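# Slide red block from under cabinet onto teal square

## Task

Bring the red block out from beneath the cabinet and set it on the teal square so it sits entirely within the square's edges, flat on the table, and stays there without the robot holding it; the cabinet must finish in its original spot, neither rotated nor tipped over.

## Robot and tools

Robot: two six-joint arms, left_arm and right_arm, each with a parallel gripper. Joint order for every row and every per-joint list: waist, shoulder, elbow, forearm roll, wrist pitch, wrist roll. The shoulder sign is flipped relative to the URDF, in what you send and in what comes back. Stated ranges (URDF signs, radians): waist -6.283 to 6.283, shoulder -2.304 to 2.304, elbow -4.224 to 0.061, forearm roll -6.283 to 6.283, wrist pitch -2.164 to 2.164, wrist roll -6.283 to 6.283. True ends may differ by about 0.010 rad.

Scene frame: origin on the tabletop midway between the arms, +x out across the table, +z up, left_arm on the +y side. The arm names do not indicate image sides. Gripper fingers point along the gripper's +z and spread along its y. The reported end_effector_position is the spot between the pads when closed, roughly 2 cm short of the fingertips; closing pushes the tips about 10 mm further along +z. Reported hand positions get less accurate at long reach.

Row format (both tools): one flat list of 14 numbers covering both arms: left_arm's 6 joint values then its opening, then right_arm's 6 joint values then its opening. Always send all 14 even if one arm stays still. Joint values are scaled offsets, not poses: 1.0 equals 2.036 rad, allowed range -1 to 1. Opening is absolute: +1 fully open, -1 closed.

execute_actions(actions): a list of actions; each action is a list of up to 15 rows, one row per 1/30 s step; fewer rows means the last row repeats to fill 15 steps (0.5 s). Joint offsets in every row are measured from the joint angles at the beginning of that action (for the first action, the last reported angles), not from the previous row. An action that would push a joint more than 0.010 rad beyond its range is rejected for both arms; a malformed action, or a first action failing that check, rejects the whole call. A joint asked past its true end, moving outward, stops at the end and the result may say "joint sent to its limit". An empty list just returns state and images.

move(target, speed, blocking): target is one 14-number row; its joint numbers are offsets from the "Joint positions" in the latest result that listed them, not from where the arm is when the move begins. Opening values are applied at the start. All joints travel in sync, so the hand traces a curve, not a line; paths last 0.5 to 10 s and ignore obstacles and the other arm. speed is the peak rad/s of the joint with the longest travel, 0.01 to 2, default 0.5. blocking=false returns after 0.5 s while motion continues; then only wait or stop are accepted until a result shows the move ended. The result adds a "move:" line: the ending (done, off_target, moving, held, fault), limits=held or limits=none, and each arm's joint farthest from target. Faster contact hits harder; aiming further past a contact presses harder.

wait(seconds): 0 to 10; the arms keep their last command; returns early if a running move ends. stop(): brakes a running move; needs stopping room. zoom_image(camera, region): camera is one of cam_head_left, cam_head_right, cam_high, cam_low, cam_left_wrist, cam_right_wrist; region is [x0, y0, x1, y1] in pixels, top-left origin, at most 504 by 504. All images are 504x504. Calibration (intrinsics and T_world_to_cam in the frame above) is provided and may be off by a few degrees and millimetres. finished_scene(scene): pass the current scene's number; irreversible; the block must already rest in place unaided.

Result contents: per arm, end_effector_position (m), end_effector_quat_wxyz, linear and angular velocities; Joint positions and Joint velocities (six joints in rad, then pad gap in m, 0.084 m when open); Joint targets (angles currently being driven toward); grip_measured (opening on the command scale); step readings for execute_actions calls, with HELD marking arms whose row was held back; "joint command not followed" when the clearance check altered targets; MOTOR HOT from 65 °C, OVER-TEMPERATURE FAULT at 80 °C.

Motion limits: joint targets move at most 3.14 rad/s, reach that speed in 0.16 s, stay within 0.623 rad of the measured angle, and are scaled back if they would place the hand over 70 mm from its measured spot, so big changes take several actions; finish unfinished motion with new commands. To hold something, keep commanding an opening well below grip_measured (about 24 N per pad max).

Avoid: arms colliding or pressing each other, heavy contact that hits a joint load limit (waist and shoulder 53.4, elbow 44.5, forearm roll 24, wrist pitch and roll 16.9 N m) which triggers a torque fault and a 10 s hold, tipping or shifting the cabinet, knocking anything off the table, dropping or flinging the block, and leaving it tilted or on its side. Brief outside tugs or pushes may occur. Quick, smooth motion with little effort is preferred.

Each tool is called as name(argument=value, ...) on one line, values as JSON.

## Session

execute_actions(actions=[])

Scene clock: 0.00 s.
left_arm: end_effector_position=(+0.6036, +0.0594, +0.3476) grip_measured=+1.00 end_effector_quat_wxyz=(+0.250, +0.725, -0.613, +0.190) end_effector_velocity=(-0.000, -0.000, -0.000) end_effector_angular_velocity=(+0.000, +0.001, -0.000) | right_arm: end_effector_position=(+0.4451, -0.7974, +0.2625) grip_measured=+1.00 end_effector_quat_wxyz=(+0.422, -0.539, +0.603, -0.410) end_effector_velocity=(-0.000, -0.001, +0.000) end_effector_angular_velocity=(+0.000, -0.001, -0.001)
Joint names: [waist, shoulder, elbow, forearm roll, wrist pitch, wrist roll]
Joint positions: left_arm=[-0.174  0.64  -1.574 -0.79  -0.973  1.649  0.084] | right_arm=[-1.052  0.377 -0.571  2.052 -1.163 -1.32   0.084]
Joint velocities: left_arm=[-0.  0.  0.  0.  0. -0.  0.] | right_arm=[-0.001  0.    -0.     0.001 -0.001  0.    -0.   ]
Joint targets: left_arm=[-0.174 0.640 -1.574 -0.790 -0.973 1.649] | right_arm=[-1.052 0.377 -0.571 2.052 -1.163 -1.320]
camera_calibration (this result's frames):
cam_left_wrist: T_world_to_cam=[[-0.986414, -0.0950903, 0.133961, 0.588233], [-0.156614, 0.790511, -0.592084, 0.317818], [-0.0495964, -0.60502, -0.794664, 0.471103], [0, 0, 0, 1]] pos_world=[0.653381, 0.0897229, 0.483743]
cam_right_wrist: T_world_to_cam=[[-0.308886, 0.0758092, -0.948073, 0.480896], [0.0400051, 0.996972, 0.0666854, 0.825964], [0.950257, -0.0173296, -0.310984, -0.224133], [0, 0, 0, 1]] pos_world=[0.328484, -0.863803, 0.331143]

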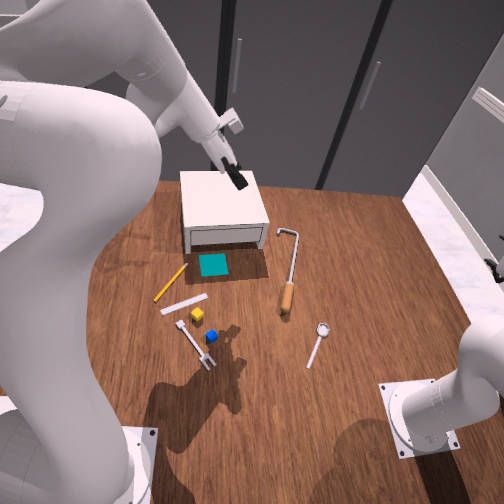

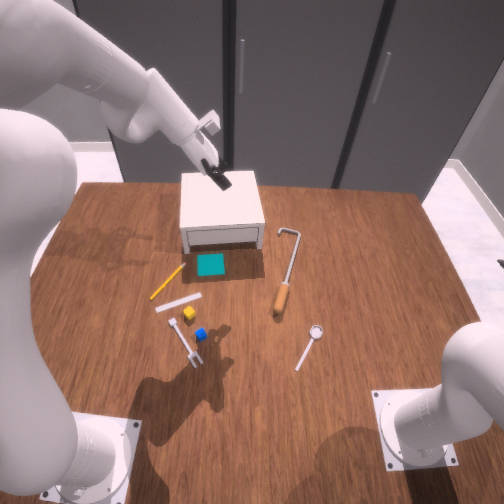

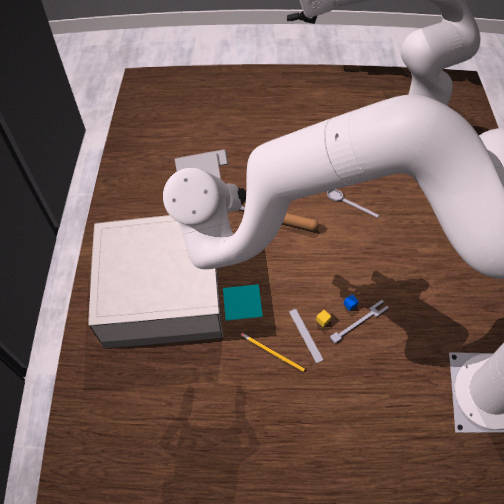

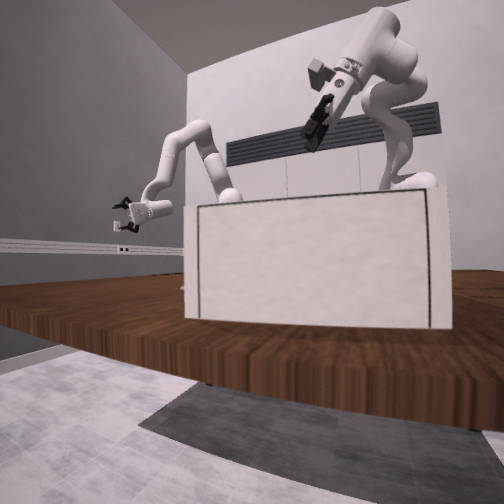

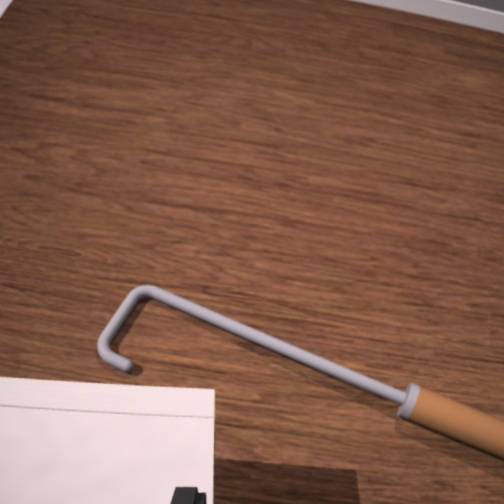

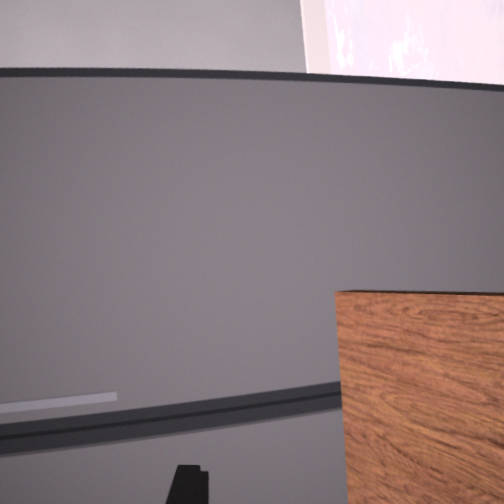

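zoom_image(camera="cam_head_right", region=[140, 160, 340, 380])

zoom_image(camera="cam_head_left", region=[140, 160, 340, 380])

Region (140, 160, 340, 380) of cam_head_right's 504x504 image, scaled by 2.291, with more detail than that image has; it fills the left 458 columns of this view, and the rest is white.

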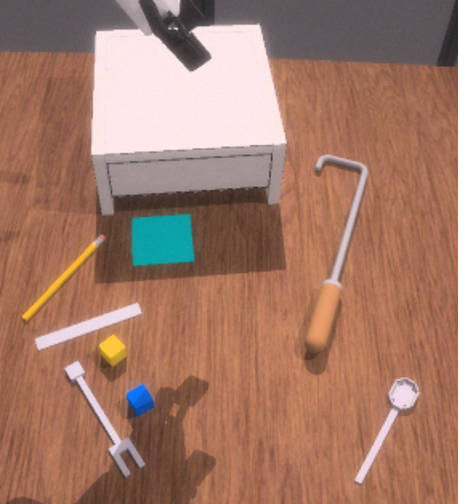

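Region (140, 160, 340, 380) of cam_head_left's 504x504 image, scaled by 2.291, with more detail than that image has; it fills the left 458 columns of this view, and the rest is white.

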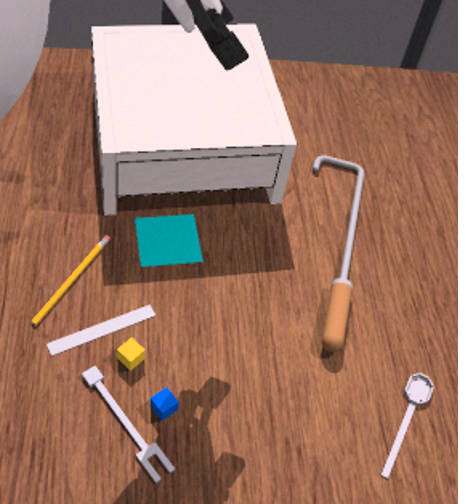

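zoom_image(camera="cam_head_right", region=[170, 210, 270, 290])

zoom_image(camera="cam_head_right", region=[250, 220, 330, 330])

zoom_image(camera="cam_head_left", region=[175, 210, 275, 290])

zoom_image(camera="cam_head_left", region=[250, 220, 330, 330])

Region (170, 210, 270, 290) of cam_head_right's 504x504 image, scaled by 5.040, with more detail than that image has; it fills the top 403 rows of this view, and the rest is white.

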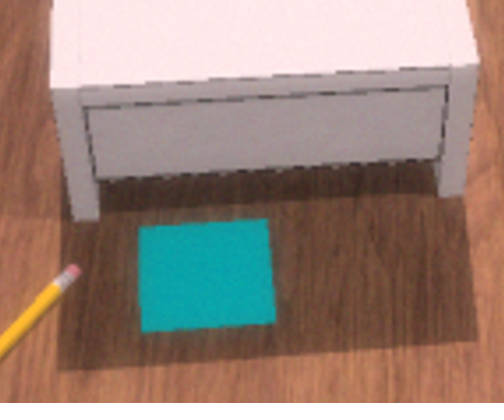

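Region (250, 220, 330, 330) of cam_head_right's 504x504 image, scaled by 4.582, with more detail than that image has; it fills the left 367 columns of this view, and the rest is white.

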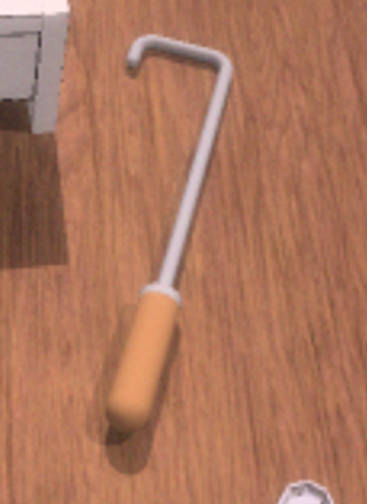

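Region (175, 210, 275, 290) of cam_head_left's 504x504 image, scaled by 5.040, with more detail than that image has; it fills the top 403 rows of this view, and the rest is white.

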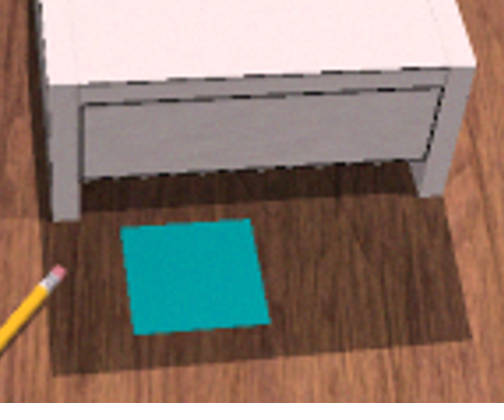

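Region (250, 220, 330, 330) of cam_head_left's 504x504 image, scaled by 4.582, with more detail than that image has; it fills the left 367 columns of this view, and the rest is white.

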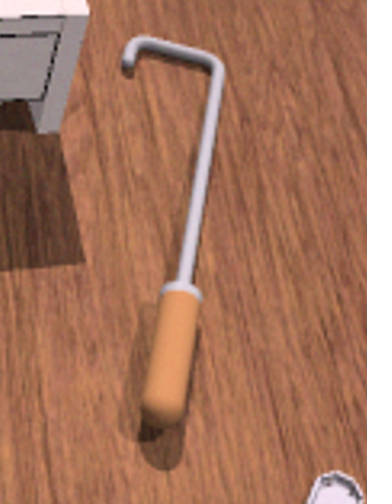

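zoom_image(camera="cam_left_wrist", region=[80, 270, 230, 400])

zoom_image(camera="cam_left_wrist", region=[354, 350, 504, 480])

Region (80, 270, 230, 400) of cam_left_wrist's 504x504 image, scaled by 3.360, with more detail than that image has; it fills the top 437 rows of this view, and the rest is white.

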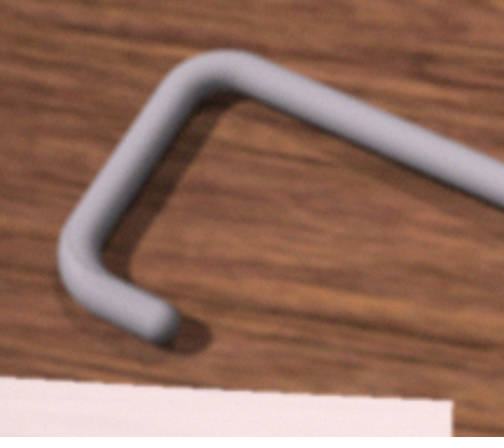

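Region (354, 350, 504, 480) of cam_left_wrist's 504x504 image, scaled by 3.360, with more detail than that image has; it fills the top 437 rows of this view, and the rest is white.

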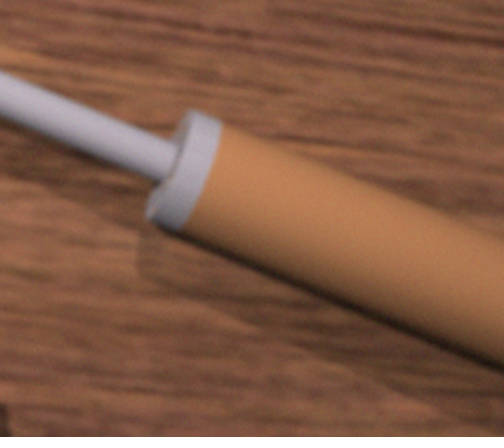

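move(target=[-0.3054,-0.1766,0.5859,-0.0135,1.0,0.5575,-1, 0.8681,0.0940,-0.1964,-1.0,0.3735,-0.4057,0.35], speed=1.1)

Scene clock: 79.00 s.
left_arm: end_effector_position=(+0.3824, +0.1152, +0.2262) grip_measured=-1.00 end_effector_quat_wxyz=(+0.519, -0.154, +0.830, -0.135) end_effector_velocity=(-0.001, -0.001, +0.000) end_effector_angular_velocity=(+0.002, -0.001, -0.004) | right_arm: end_effector_position=(+0.4252, -0.1288, +0.1151) grip_measured=+0.34 end_effector_quat_wxyz=(-0.003, +0.155, +0.988, +0.002) end_effector_velocity=(-0.001, +0.001, +0.000) end_effector_angular_velocity=(-0.001, -0.001, +0.006)
Joint names: [waist, shoulder, elbow, forearm roll, wrist pitch, wrist roll]
Joint positions: left_arm=[-0.795  0.281 -0.381 -0.817  1.063  2.783  0.   ] | right_arm=[ 0.715  0.568 -0.97   0.017 -0.403 -2.146  0.059]
Joint velocities: left_arm=[-0.003 -0.001  0.002  0.     0.002  0.001  0.   ] | right_arm=[ 0.003 -0.    -0.    -0.003 -0.    -0.001 -0.   ]
Joint targets: left_arm=[-0.795 0.281 -0.381 -0.817 1.063 2.783] | right_arm=[0.716 0.568 -0.970 0.017 -0.403 -2.146]
move: done; limits=none; left_arm: farthest joint: the wrist roll, 0.001 radians from its target (1.135 radians at the start); right_arm: farthest joint: the forearm roll, 0.001 radians from its target (2.036 radians at the start)
camera_calibration (this result's frames):
cam_left_wrist: T_world_to_cam=[[-0.126024, 0.924207, -0.3605, 0.0570589], [0.423641, 0.378733, 0.822854, -0.32734], [0.897021, -0.0490227, -0.439262, -0.10904], [0, 0, 0, 1]] pos_world=[0.243676, 0.0658949, 0.242026]
cam_right_wrist: T_world_to_cam=[[0.299637, 0.954013, 0.00870919, 0.028521], [0.953887, -0.299743, 0.0159088, -0.379801], [0.0177878, 0.0035407, -0.999836, 0.238999], [0, 0, 0, 1]] pos_world=[0.34949, -0.141898, 0.244753]

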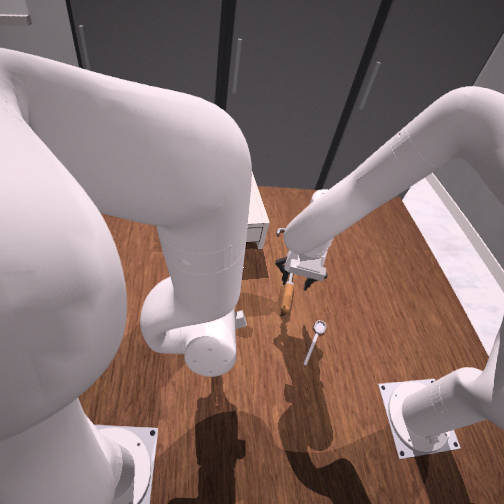

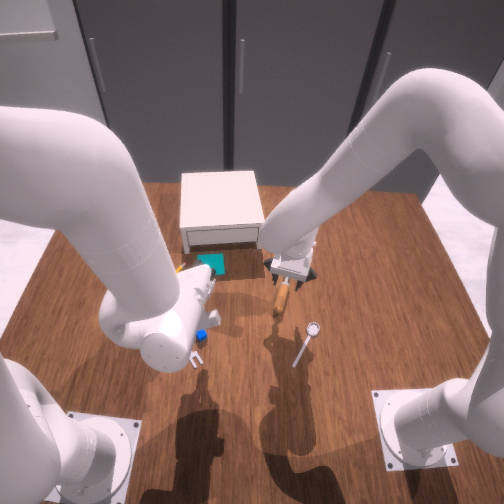

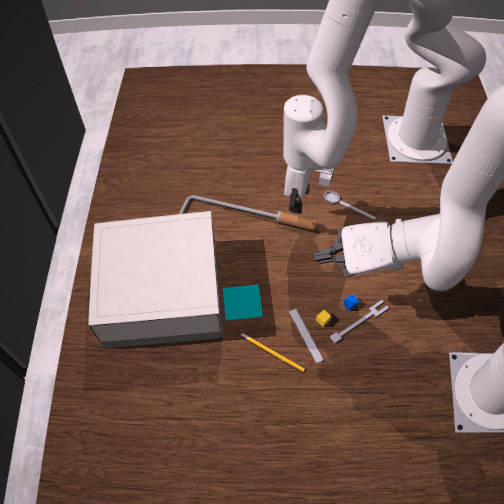

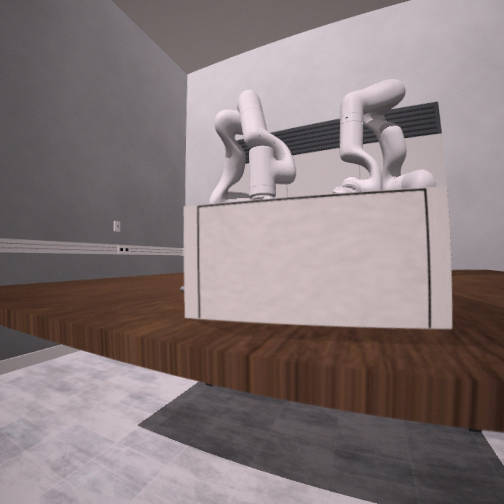

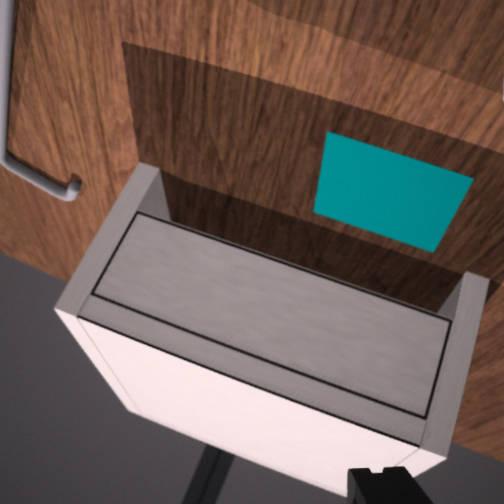

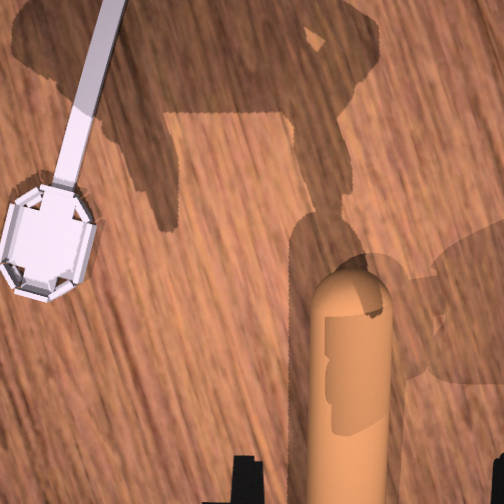

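zoom_image(camera="cam_right_wrist", region=[200, 240, 504, 504])

Region (200, 240, 504, 504) of cam_right_wrist's 504x504 image, scaled by 1.658, with more detail than that image has; it fills the top 438 rows of this view, and the rest is white.

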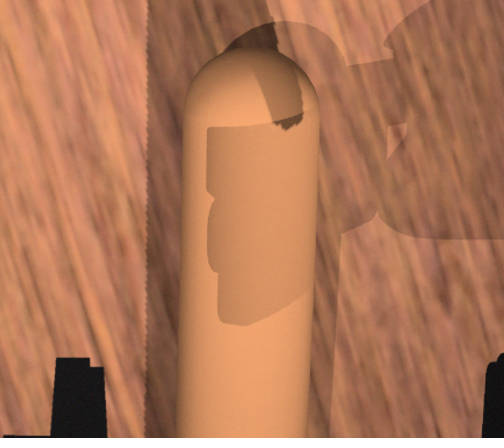

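move(target=[0,0.3531,-0.0582,0,0.4253,0,-1, 0.0041,0.0940,-0.0180,-0.0083,0.0765,0.0153,0.3], speed=0.8)

Scene clock: 93.13 s.
left_arm: end_effector_position=(+0.3756, +0.1401, +0.1292) grip_measured=-1.00 end_effector_quat_wxyz=(+0.706, +0.035, +0.706, -0.036) end_effector_velocity=(-0.000, +0.000, -0.001) end_effector_angular_velocity=(+0.002, +0.001, -0.000) | right_arm: end_effector_position=(+0.4265, -0.1241, +0.0262) grip_measured=+0.29 end_effector_quat_wxyz=(+0.000, +0.159, +0.987, +0.000) end_effector_velocity=(-0.000, -0.001, -0.001) end_effector_angular_velocity=(-0.001, +0.002, -0.001)
Joint names: [waist, shoulder, elbow, forearm roll, wrist pitch, wrist roll]
Joint positions: left_arm=[-0.795  0.999 -0.5   -0.817  1.928  2.783  0.   ] | right_arm=[ 0.723  0.759 -1.007  0.    -0.247 -2.115  0.056]
Joint velocities: left_arm=[-0.     0.003 -0.    -0.     0.001  0.     0.   ] | right_arm=[-0.001  0.002  0.     0.001 -0.     0.    -0.   ]
Joint targets: left_arm=[-0.795 0.999 -0.500 -0.817 1.928 2.783] | right_arm=[0.723 0.759 -1.007 0.000 -0.247 -2.115]
move: done; limits=none; left_arm: farthest joint: the shoulder, 0.001 radians from its target (0.719 radians at the start); right_arm: farthest joint: the waist, 0.000 radians from its target (0.008 radians at the start)
camera_calibration (this result's frames):
cam_left_wrist: T_world_to_cam=[[0.0789774, 0.996721, 0.0175941, -0.137766], [0.00724425, -0.0182226, 0.999808, -0.0649399], [0.99685, -0.0788347, -0.00865967, -0.233292], [0, 0, 0, 1]] pos_world=[0.243908, 0.117739, 0.0653311]
cam_right_wrist: T_world_to_cam=[[0.306518, 0.951846, 0.00604706, 0.0213629], [0.95159, -0.306576, 0.0220569, -0.378262], [0.0228486, -0.00100651, -0.999738, 0.147407], [0, 0, 0, 1]] pos_world=[0.350035, -0.136152, 0.155583]

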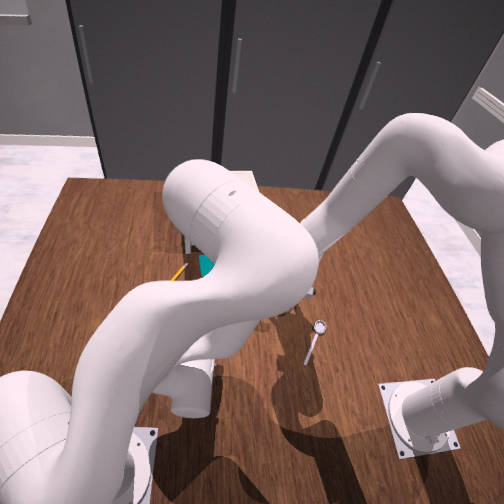

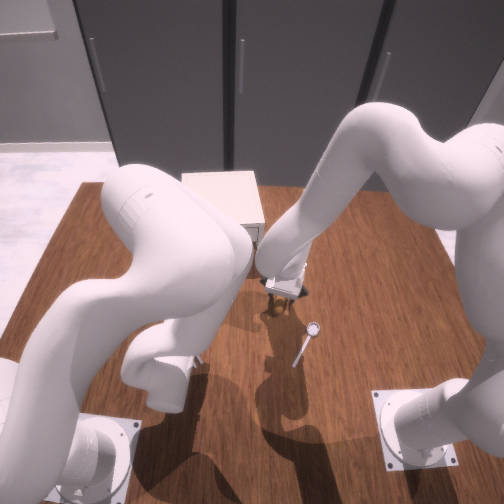

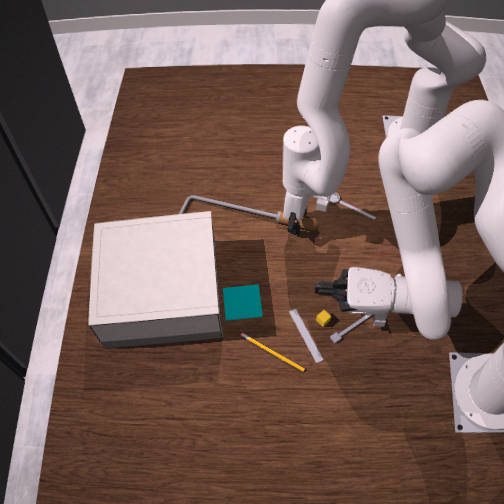

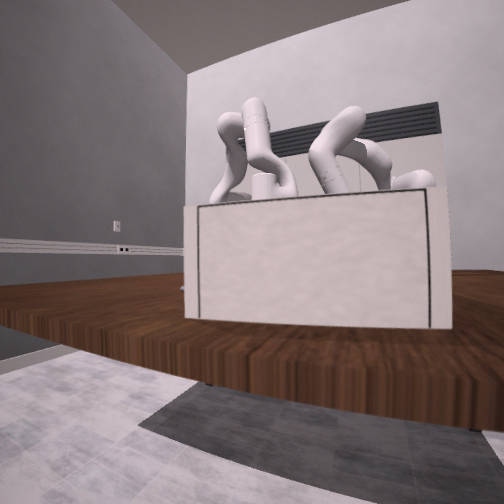

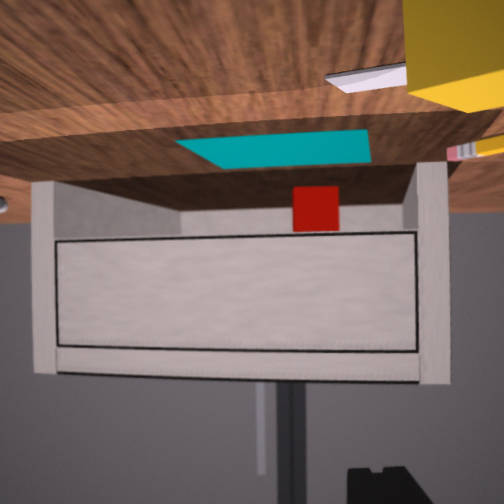

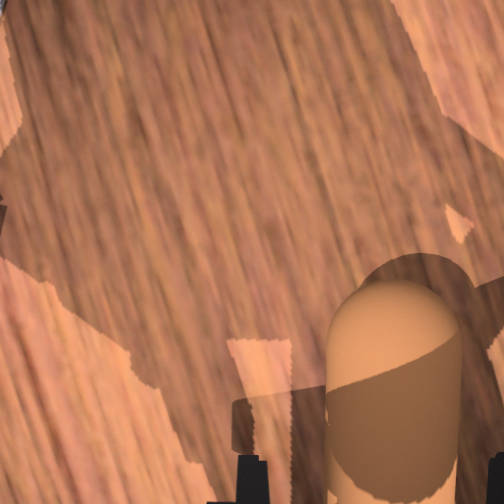

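zoom_image(camera="cam_left_wrist", region=[160, 110, 460, 260])

zoom_image(camera="cam_left_wrist", region=[0, 130, 240, 270])

zoom_image(camera="cam_left_wrist", region=[270, 165, 360, 250])

Region (160, 110, 460, 260) of cam_left_wrist's 504x504 image, scaled by 1.680, with more detail than that image has.

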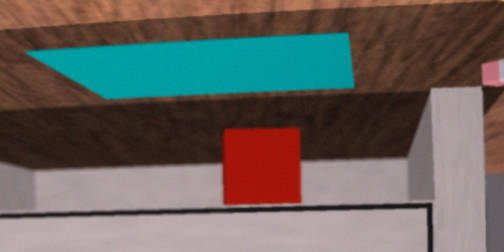

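Region (0, 130, 240, 270) of cam_left_wrist's 504x504 image, scaled by 2.100, with more detail than that image has; it fills the top 294 rows of this view, and the rest is white.

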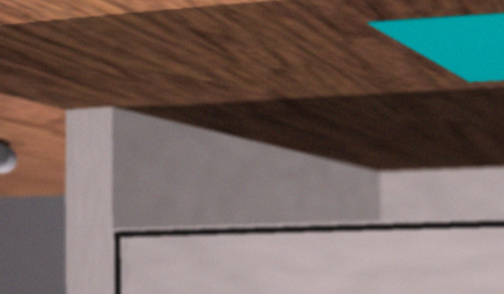

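Region (270, 165, 360, 250) of cam_left_wrist's 504x504 image, scaled by 5.600, with more detail than that image has.

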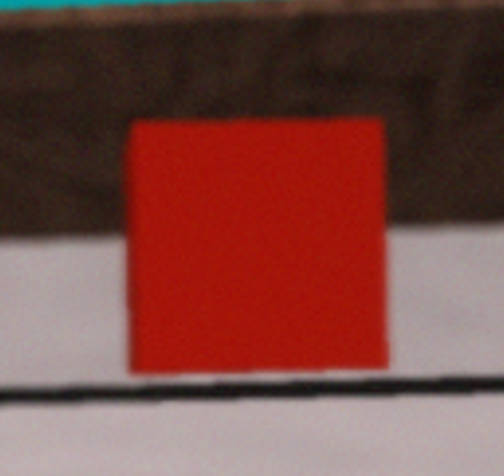

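execute_actions(actions=[[[0,0,0,0,0,0,-1,0,0,0,0,0,0,0.15],[0,0,0,0,0,0,-1,0,0,0,0,0,0,0.05],[0,0,0,0,0,0,-1,0,0,0,0,0,0,-0.05],[0,0,0,0,0,0,-1,0,0,0,0,0,0,-0.13],[0,0,0,0,0,0,-1,0,0,0,0,0,0,-0.2],[0,0,0,0,0,0,-1,0,0,0,0,0,0,-0.26],[0,0,0,0,0,0,-1,0,0,0,0,0,0,-0.32],[0,0,0,0,0,0,-1,0,0,0,0,0,0,-0.38],[0,0,0,0,0,0,-1,0,0,0,0,0,0,-0.45],[0,0,0,0,0,0,-1,0,0,0,0,0,0,-0.55],[0,0,0,0,0,0,-1,0,0,0,0,0,0,-0.65],[0,0,0,0,0,0,-1,0,0,0,0,0,0,-0.75],[0,0,0,0,0,0,-1,0,0,0,0,0,0,-0.85],[0,0,0,0,0,0,-1,0,0,0,0,0,0,-0.95],[0,0,0,0,0,0,-1,0,0,0,0,0,0,-1]]])

Scene clock: 126.67 s.
left_arm: end_effector_position=(+0.3756, +0.1401, +0.1292) grip_measured=-1.00 end_effector_quat_wxyz=(+0.706, +0.035, +0.706, -0.036) end_effector_velocity=(+0.000, -0.000, +0.000) end_effector_angular_velocity=(-0.001, -0.000, -0.000) | right_arm: end_effector_position=(+0.4266, -0.1240, +0.0263) grip_measured=-0.32 end_effector_quat_wxyz=(+0.000, +0.159, +0.987, +0.000) end_effector_velocity=(+0.001, +0.001, +0.001) end_effector_angular_velocity=(+0.002, -0.002, +0.001)
Joint names: [waist, shoulder, elbow, forearm roll, wrist pitch, wrist roll]
Joint positions: left_arm=[-0.795  0.999 -0.5   -0.817  1.928  2.783  0.   ] | right_arm=[ 0.723  0.759 -1.007  0.    -0.247 -2.115  0.03 ]
Joint velocities: left_arm=[ 0.    -0.001  0.     0.     0.    -0.     0.   ] | right_arm=[ 0.    -0.002 -0.    -0.     0.001  0.    -0.   ]
Joint targets: left_arm=[-0.795 0.999 -0.500 -0.817 1.928 2.783] | right_arm=[0.723 0.759 -1.007 0.000 -0.247 -2.115]
Step readings (joint positions):
0: left_arm=[-0.795 0.999 -0.500 -0.817 1.928 2.783] | right_arm=[0.723 0.759 -1.007 0.000 -0.247 -2.115]
1: left_arm=[-0.795 0.999 -0.500 -0.817 1.928 2.783] | right_arm=[0.723 0.759 -1.007 0.000 -0.247 -2.115]
2: left_arm=[-0.795 0.999 -0.500 -0.817 1.928 2.783] | right_arm=[0.723 0.759 -1.007 0.000 -0.247 -2.115]
4: left_arm=[-0.795 0.999 -0.500 -0.817 1.928 2.783] | right_arm=[0.723 0.759 -1.007 0.000 -0.247 -2.115]
8: left_arm=[-0.795 0.999 -0.500 -0.817 1.928 2.783] | right_arm=[0.723 0.759 -1.007 0.000 -0.247 -2.115]
15: Joint positions above
camera_calibration (this result's frames):
cam_left_wrist: T_world_to_cam=[[0.0789776, 0.996721, 0.0175971, -0.137767], [0.00724624, -0.0182258, 0.999808, -0.0649387], [0.99685, -0.0788349, -0.00866191, -0.233291], [0, 0, 0, 1]] pos_world=[0.243907, 0.11774, 0.0653297]
cam_right_wrist: T_world_to_cam=[[0.306445, 0.951868, 0.0062992, 0.0212848], [0.951609, -0.306508, 0.0222122, -0.378312], [0.0230738, -0.000812429, -0.999733, 0.147376], [0, 0, 0, 1]] pos_world=[0.350082, -0.136096, 0.155605]

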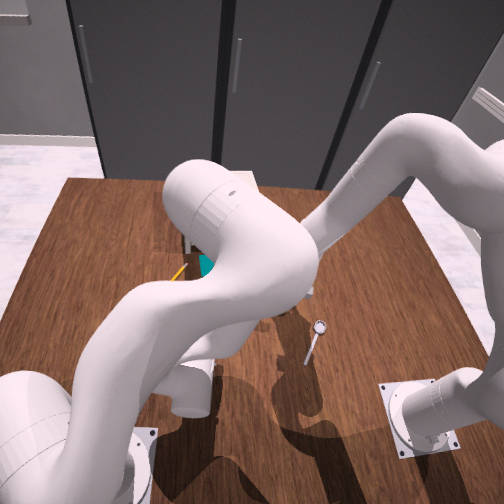

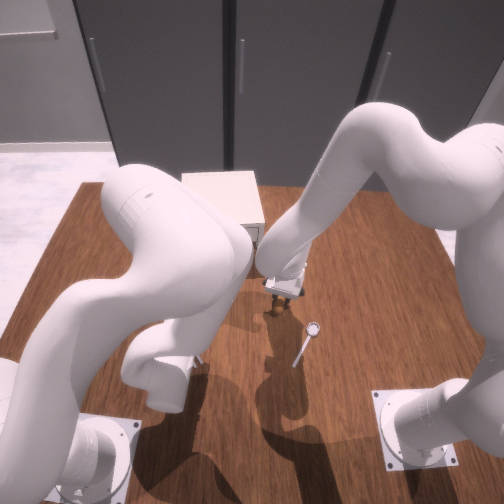

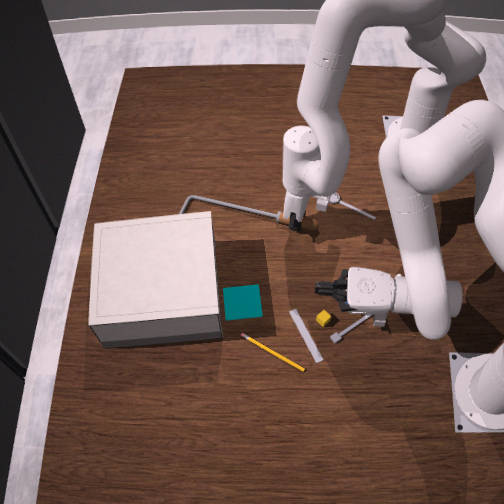

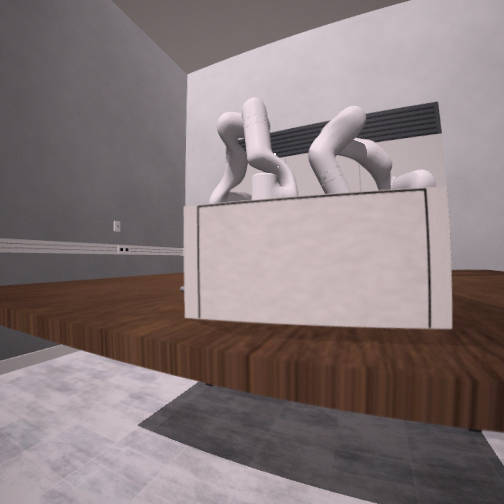

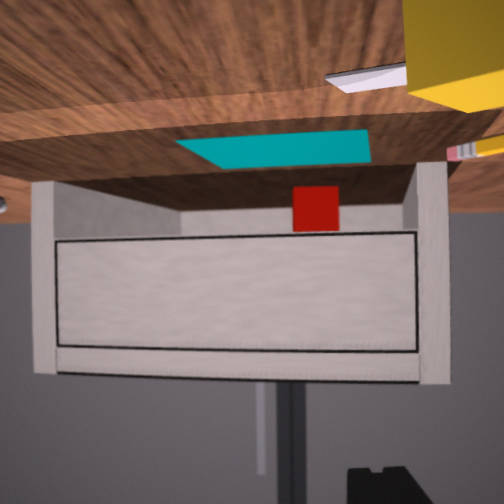

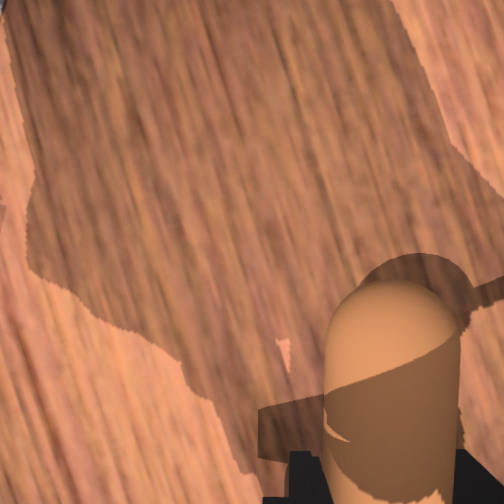

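move(target=[0.2334,0.0102,0.0169,0.3517,0.0957,0.15,-1, 0.1105,-0.0597,0.0990,0,0.0388,0.0424,-1], speed=0.65)

Scene clock: 130.53 s.
left_arm: end_effector_position=(+0.4172, +0.2000, +0.1270) grip_measured=-1.00 end_effector_quat_wxyz=(+0.700, +0.102, +0.700, -0.102) end_effector_velocity=(+0.000, +0.001, +0.000) end_effector_angular_velocity=(-0.001, -0.001, +0.000) | right_arm: end_effector_position=(+0.3014, -0.0988, +0.0379) grip_measured=-0.32 end_effector_quat_wxyz=(+0.000, +0.090, +0.996, +0.000) end_effector_velocity=(-0.001, -0.001, +0.000) end_effector_angular_velocity=(-0.001, +0.001, +0.000)
Joint names: [waist, shoulder, elbow, forearm roll, wrist pitch, wrist roll]
Joint positions: left_arm=[-0.32   1.02  -0.465 -0.102  2.123  3.089  0.   ] | right_arm=[ 0.948  0.638 -0.806  0.    -0.168 -2.028  0.03 ]
Joint velocities: left_arm=[ 0.003 -0.    -0.     0.003  0.001  0.     0.   ] | right_arm=[ 0.001 -0.001  0.002  0.    -0.001  0.     0.   ]
Joint targets: left_arm=[-0.320 1.020 -0.465 -0.101 2.123 3.089] | right_arm=[0.948 0.638 -0.806 0.000 -0.168 -2.028]
move: done; limits=none; left_arm: farthest joint: the waist, 0.001 radians from its target (0.475 radians at the start); right_arm: farthest joint: the waist, 0.000 radians from its target (0.225 radians at the start)
camera_calibration (this result's frames):
cam_left_wrist: T_world_to_cam=[[0.266559, 0.963622, 0.019447, -0.272653], [0.00337476, -0.0211101, 0.999771, -0.0597047], [0.963813, -0.266432, -0.00887907, -0.218664], [0, 0, 0, 1]] pos_world=[0.283631, 0.203215, 0.0630518]
cam_right_wrist: T_world_to_cam=[[0.172082, 0.985068, 0.00544829, 0.0793945], [0.98483, -0.17216, 0.0216923, -0.248394], [0.0223064, 0.00163278, -0.99975, 0.162432], [0, 0, 0, 1]] pos_world=[0.22734, -0.121238, 0.167347]

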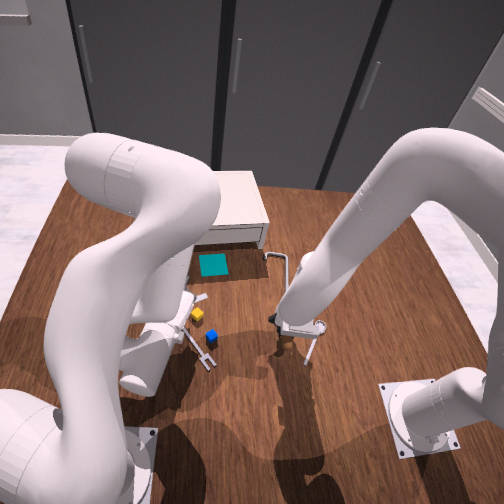

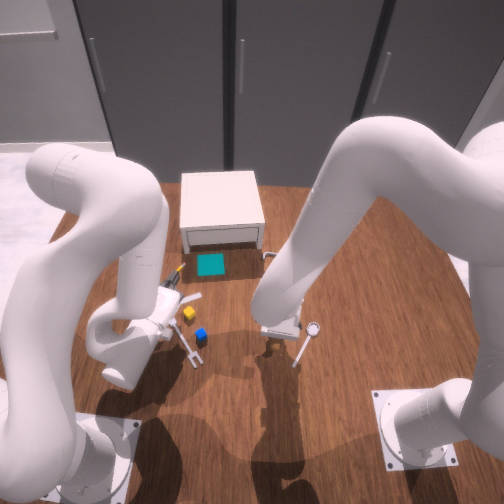

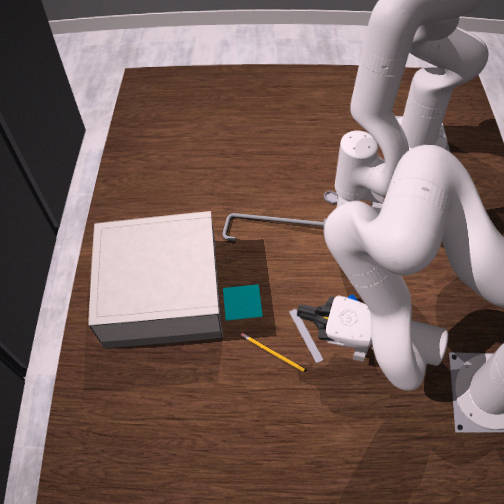

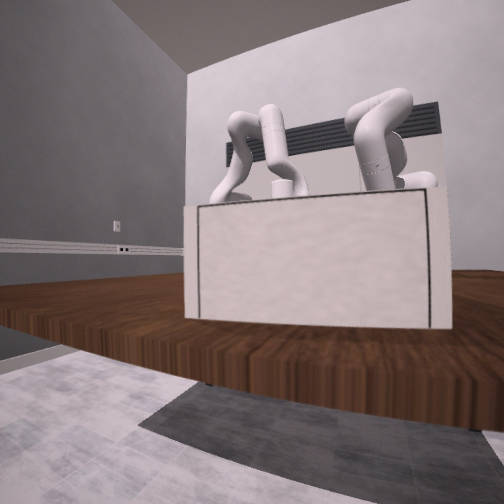

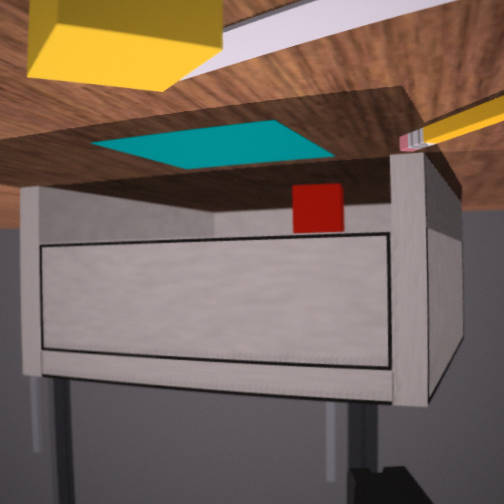

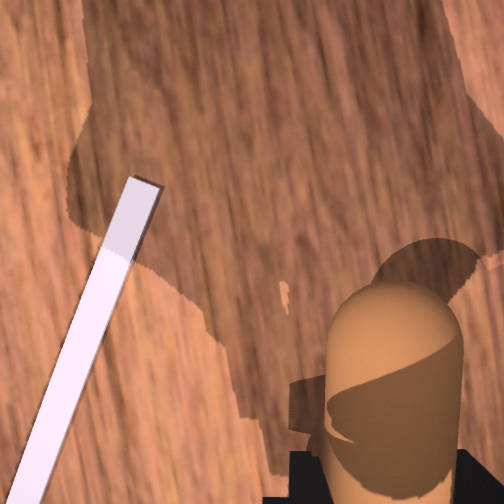

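zoom_image(camera="cam_head_left", region=[230, 225, 310, 305])

Region (230, 225, 310, 305) of cam_head_left's 504x504 image, scaled by 6.300, with more detail than that image has.

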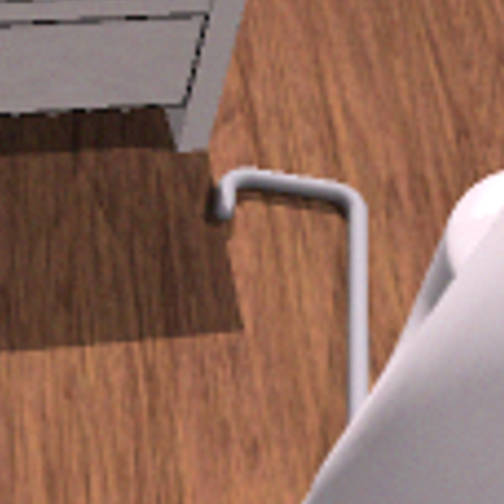

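move(target=[0,0,0,0,0,0,-1, 0.0018,0.0241,-0.0496,0,-0.0255,-0.1458,-1], speed=0.42)

Scene clock: 139.40 s.
left_arm: end_effector_position=(+0.4172, +0.2000, +0.1270) grip_measured=-1.00 end_effector_quat_wxyz=(+0.700, +0.102, +0.700, -0.102) end_effector_velocity=(-0.000, +0.000, -0.000) end_effector_angular_velocity=(-0.000, +0.000, +0.001) | right_arm: end_effector_position=(+0.3209, -0.0695, +0.0381) grip_measured=-0.32 end_effector_quat_wxyz=(-0.000, -0.060, +0.998, -0.000) end_effector_velocity=(+0.000, +0.000, +0.000) end_effector_angular_velocity=(-0.000, -0.000, +0.003)
Joint names: [waist, shoulder, elbow, forearm roll, wrist pitch, wrist roll]
Joint positions: left_arm=[-0.32   1.02  -0.465 -0.102  2.123  3.089  0.   ] | right_arm=[ 0.952  0.687 -0.906  0.    -0.22  -2.325  0.03 ]
Joint velocities: left_arm=[ 0.001  0.     0.    -0.     0.    -0.     0.   ] | right_arm=[ 0.    -0.    -0.    -0.001 -0.001 -0.002  0.   ]
Joint targets: left_arm=[-0.320 1.020 -0.465 -0.102 2.123 3.089] | right_arm=[0.952 0.687 -0.907 0.000 -0.220 -2.325]
move: done; limits=none; left_arm: farthest joint: the waist, 0.000 radians from its target (0.000 radians at the start); right_arm: farthest joint: the waist, 0.000 radians from its target (0.003 radians at the start)
camera_calibration (this result's frames):
cam_left_wrist: T_world_to_cam=[[0.266559, 0.963622, 0.019447, -0.272653], [0.00337473, -0.0211101, 0.999771, -0.0597047], [0.963813, -0.266432, -0.00887904, -0.218664], [0, 0, 0, 1]] pos_world=[0.283631, 0.203215, 0.0630518]
cam_right_wrist: T_world_to_cam=[[-0.126983, 0.99189, 0.00539214, 0.143563], [0.991687, 0.126839, 0.0216432, -0.244011], [0.0207837, 0.00809563, -0.999751, 0.163019], [0, 0, 0, 1]] pos_world=[0.256825, -0.112768, 0.167486]

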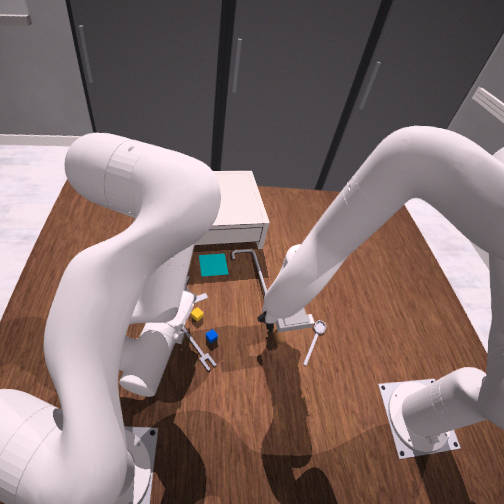

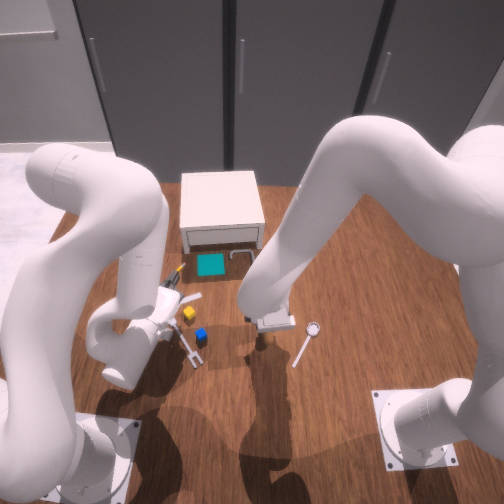

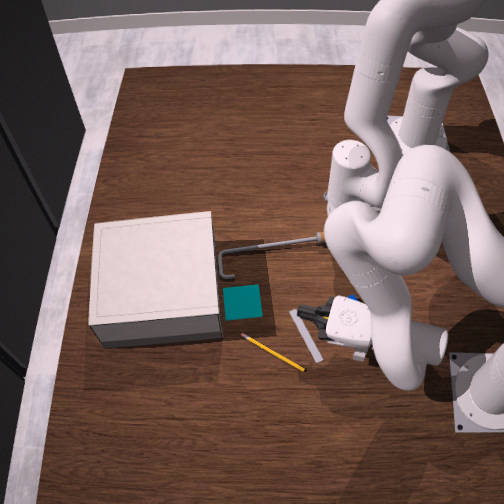

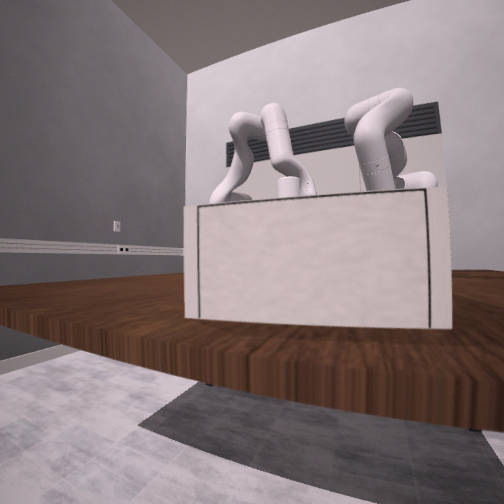

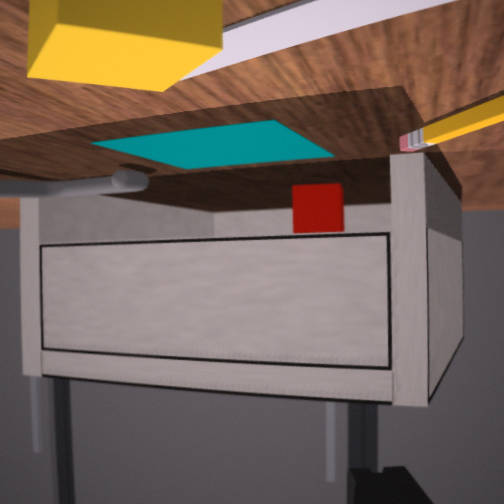

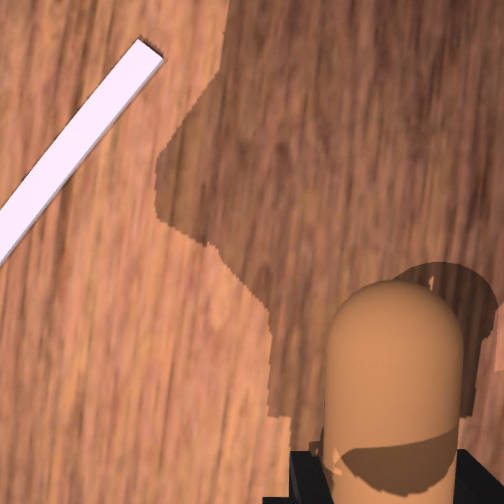

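zoom_image(camera="cam_head_left", region=[195, 225, 285, 305])

zoom_image(camera="cam_head_right", region=[180, 230, 270, 290])

Region (195, 225, 285, 305) of cam_head_left's 504x504 image, scaled by 5.600, with more detail than that image has.

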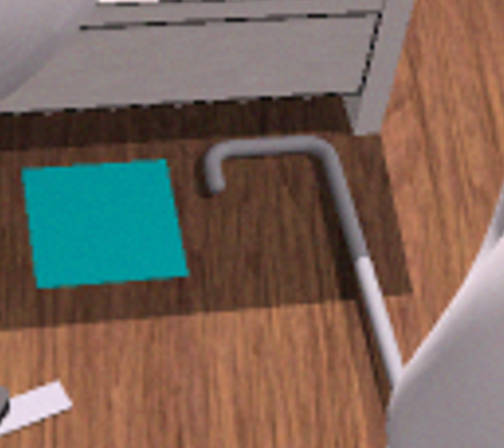

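Region (180, 230, 270, 290) of cam_head_right's 504x504 image, scaled by 5.600, with more detail than that image has.

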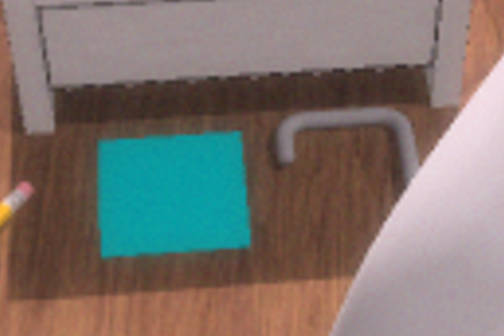

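zoom_image(camera="cam_left_wrist", region=[180, 110, 430, 250])

zoom_image(camera="cam_left_wrist", region=[0, 120, 240, 260])

Region (180, 110, 430, 250) of cam_left_wrist's 504x504 image, scaled by 2.016, with more detail than that image has; it fills the top 282 rows of this view, and the rest is white.

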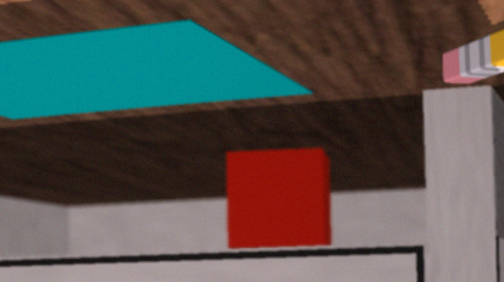

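Region (0, 120, 240, 260) of cam_left_wrist's 504x504 image, scaled by 2.100, with more detail than that image has; it fills the top 294 rows of this view, and the rest is white.

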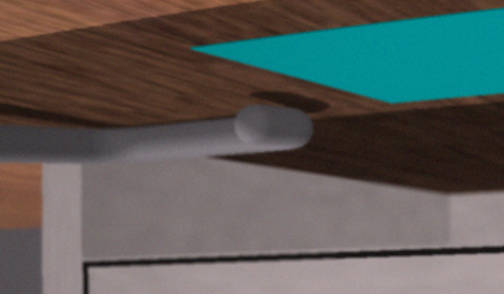

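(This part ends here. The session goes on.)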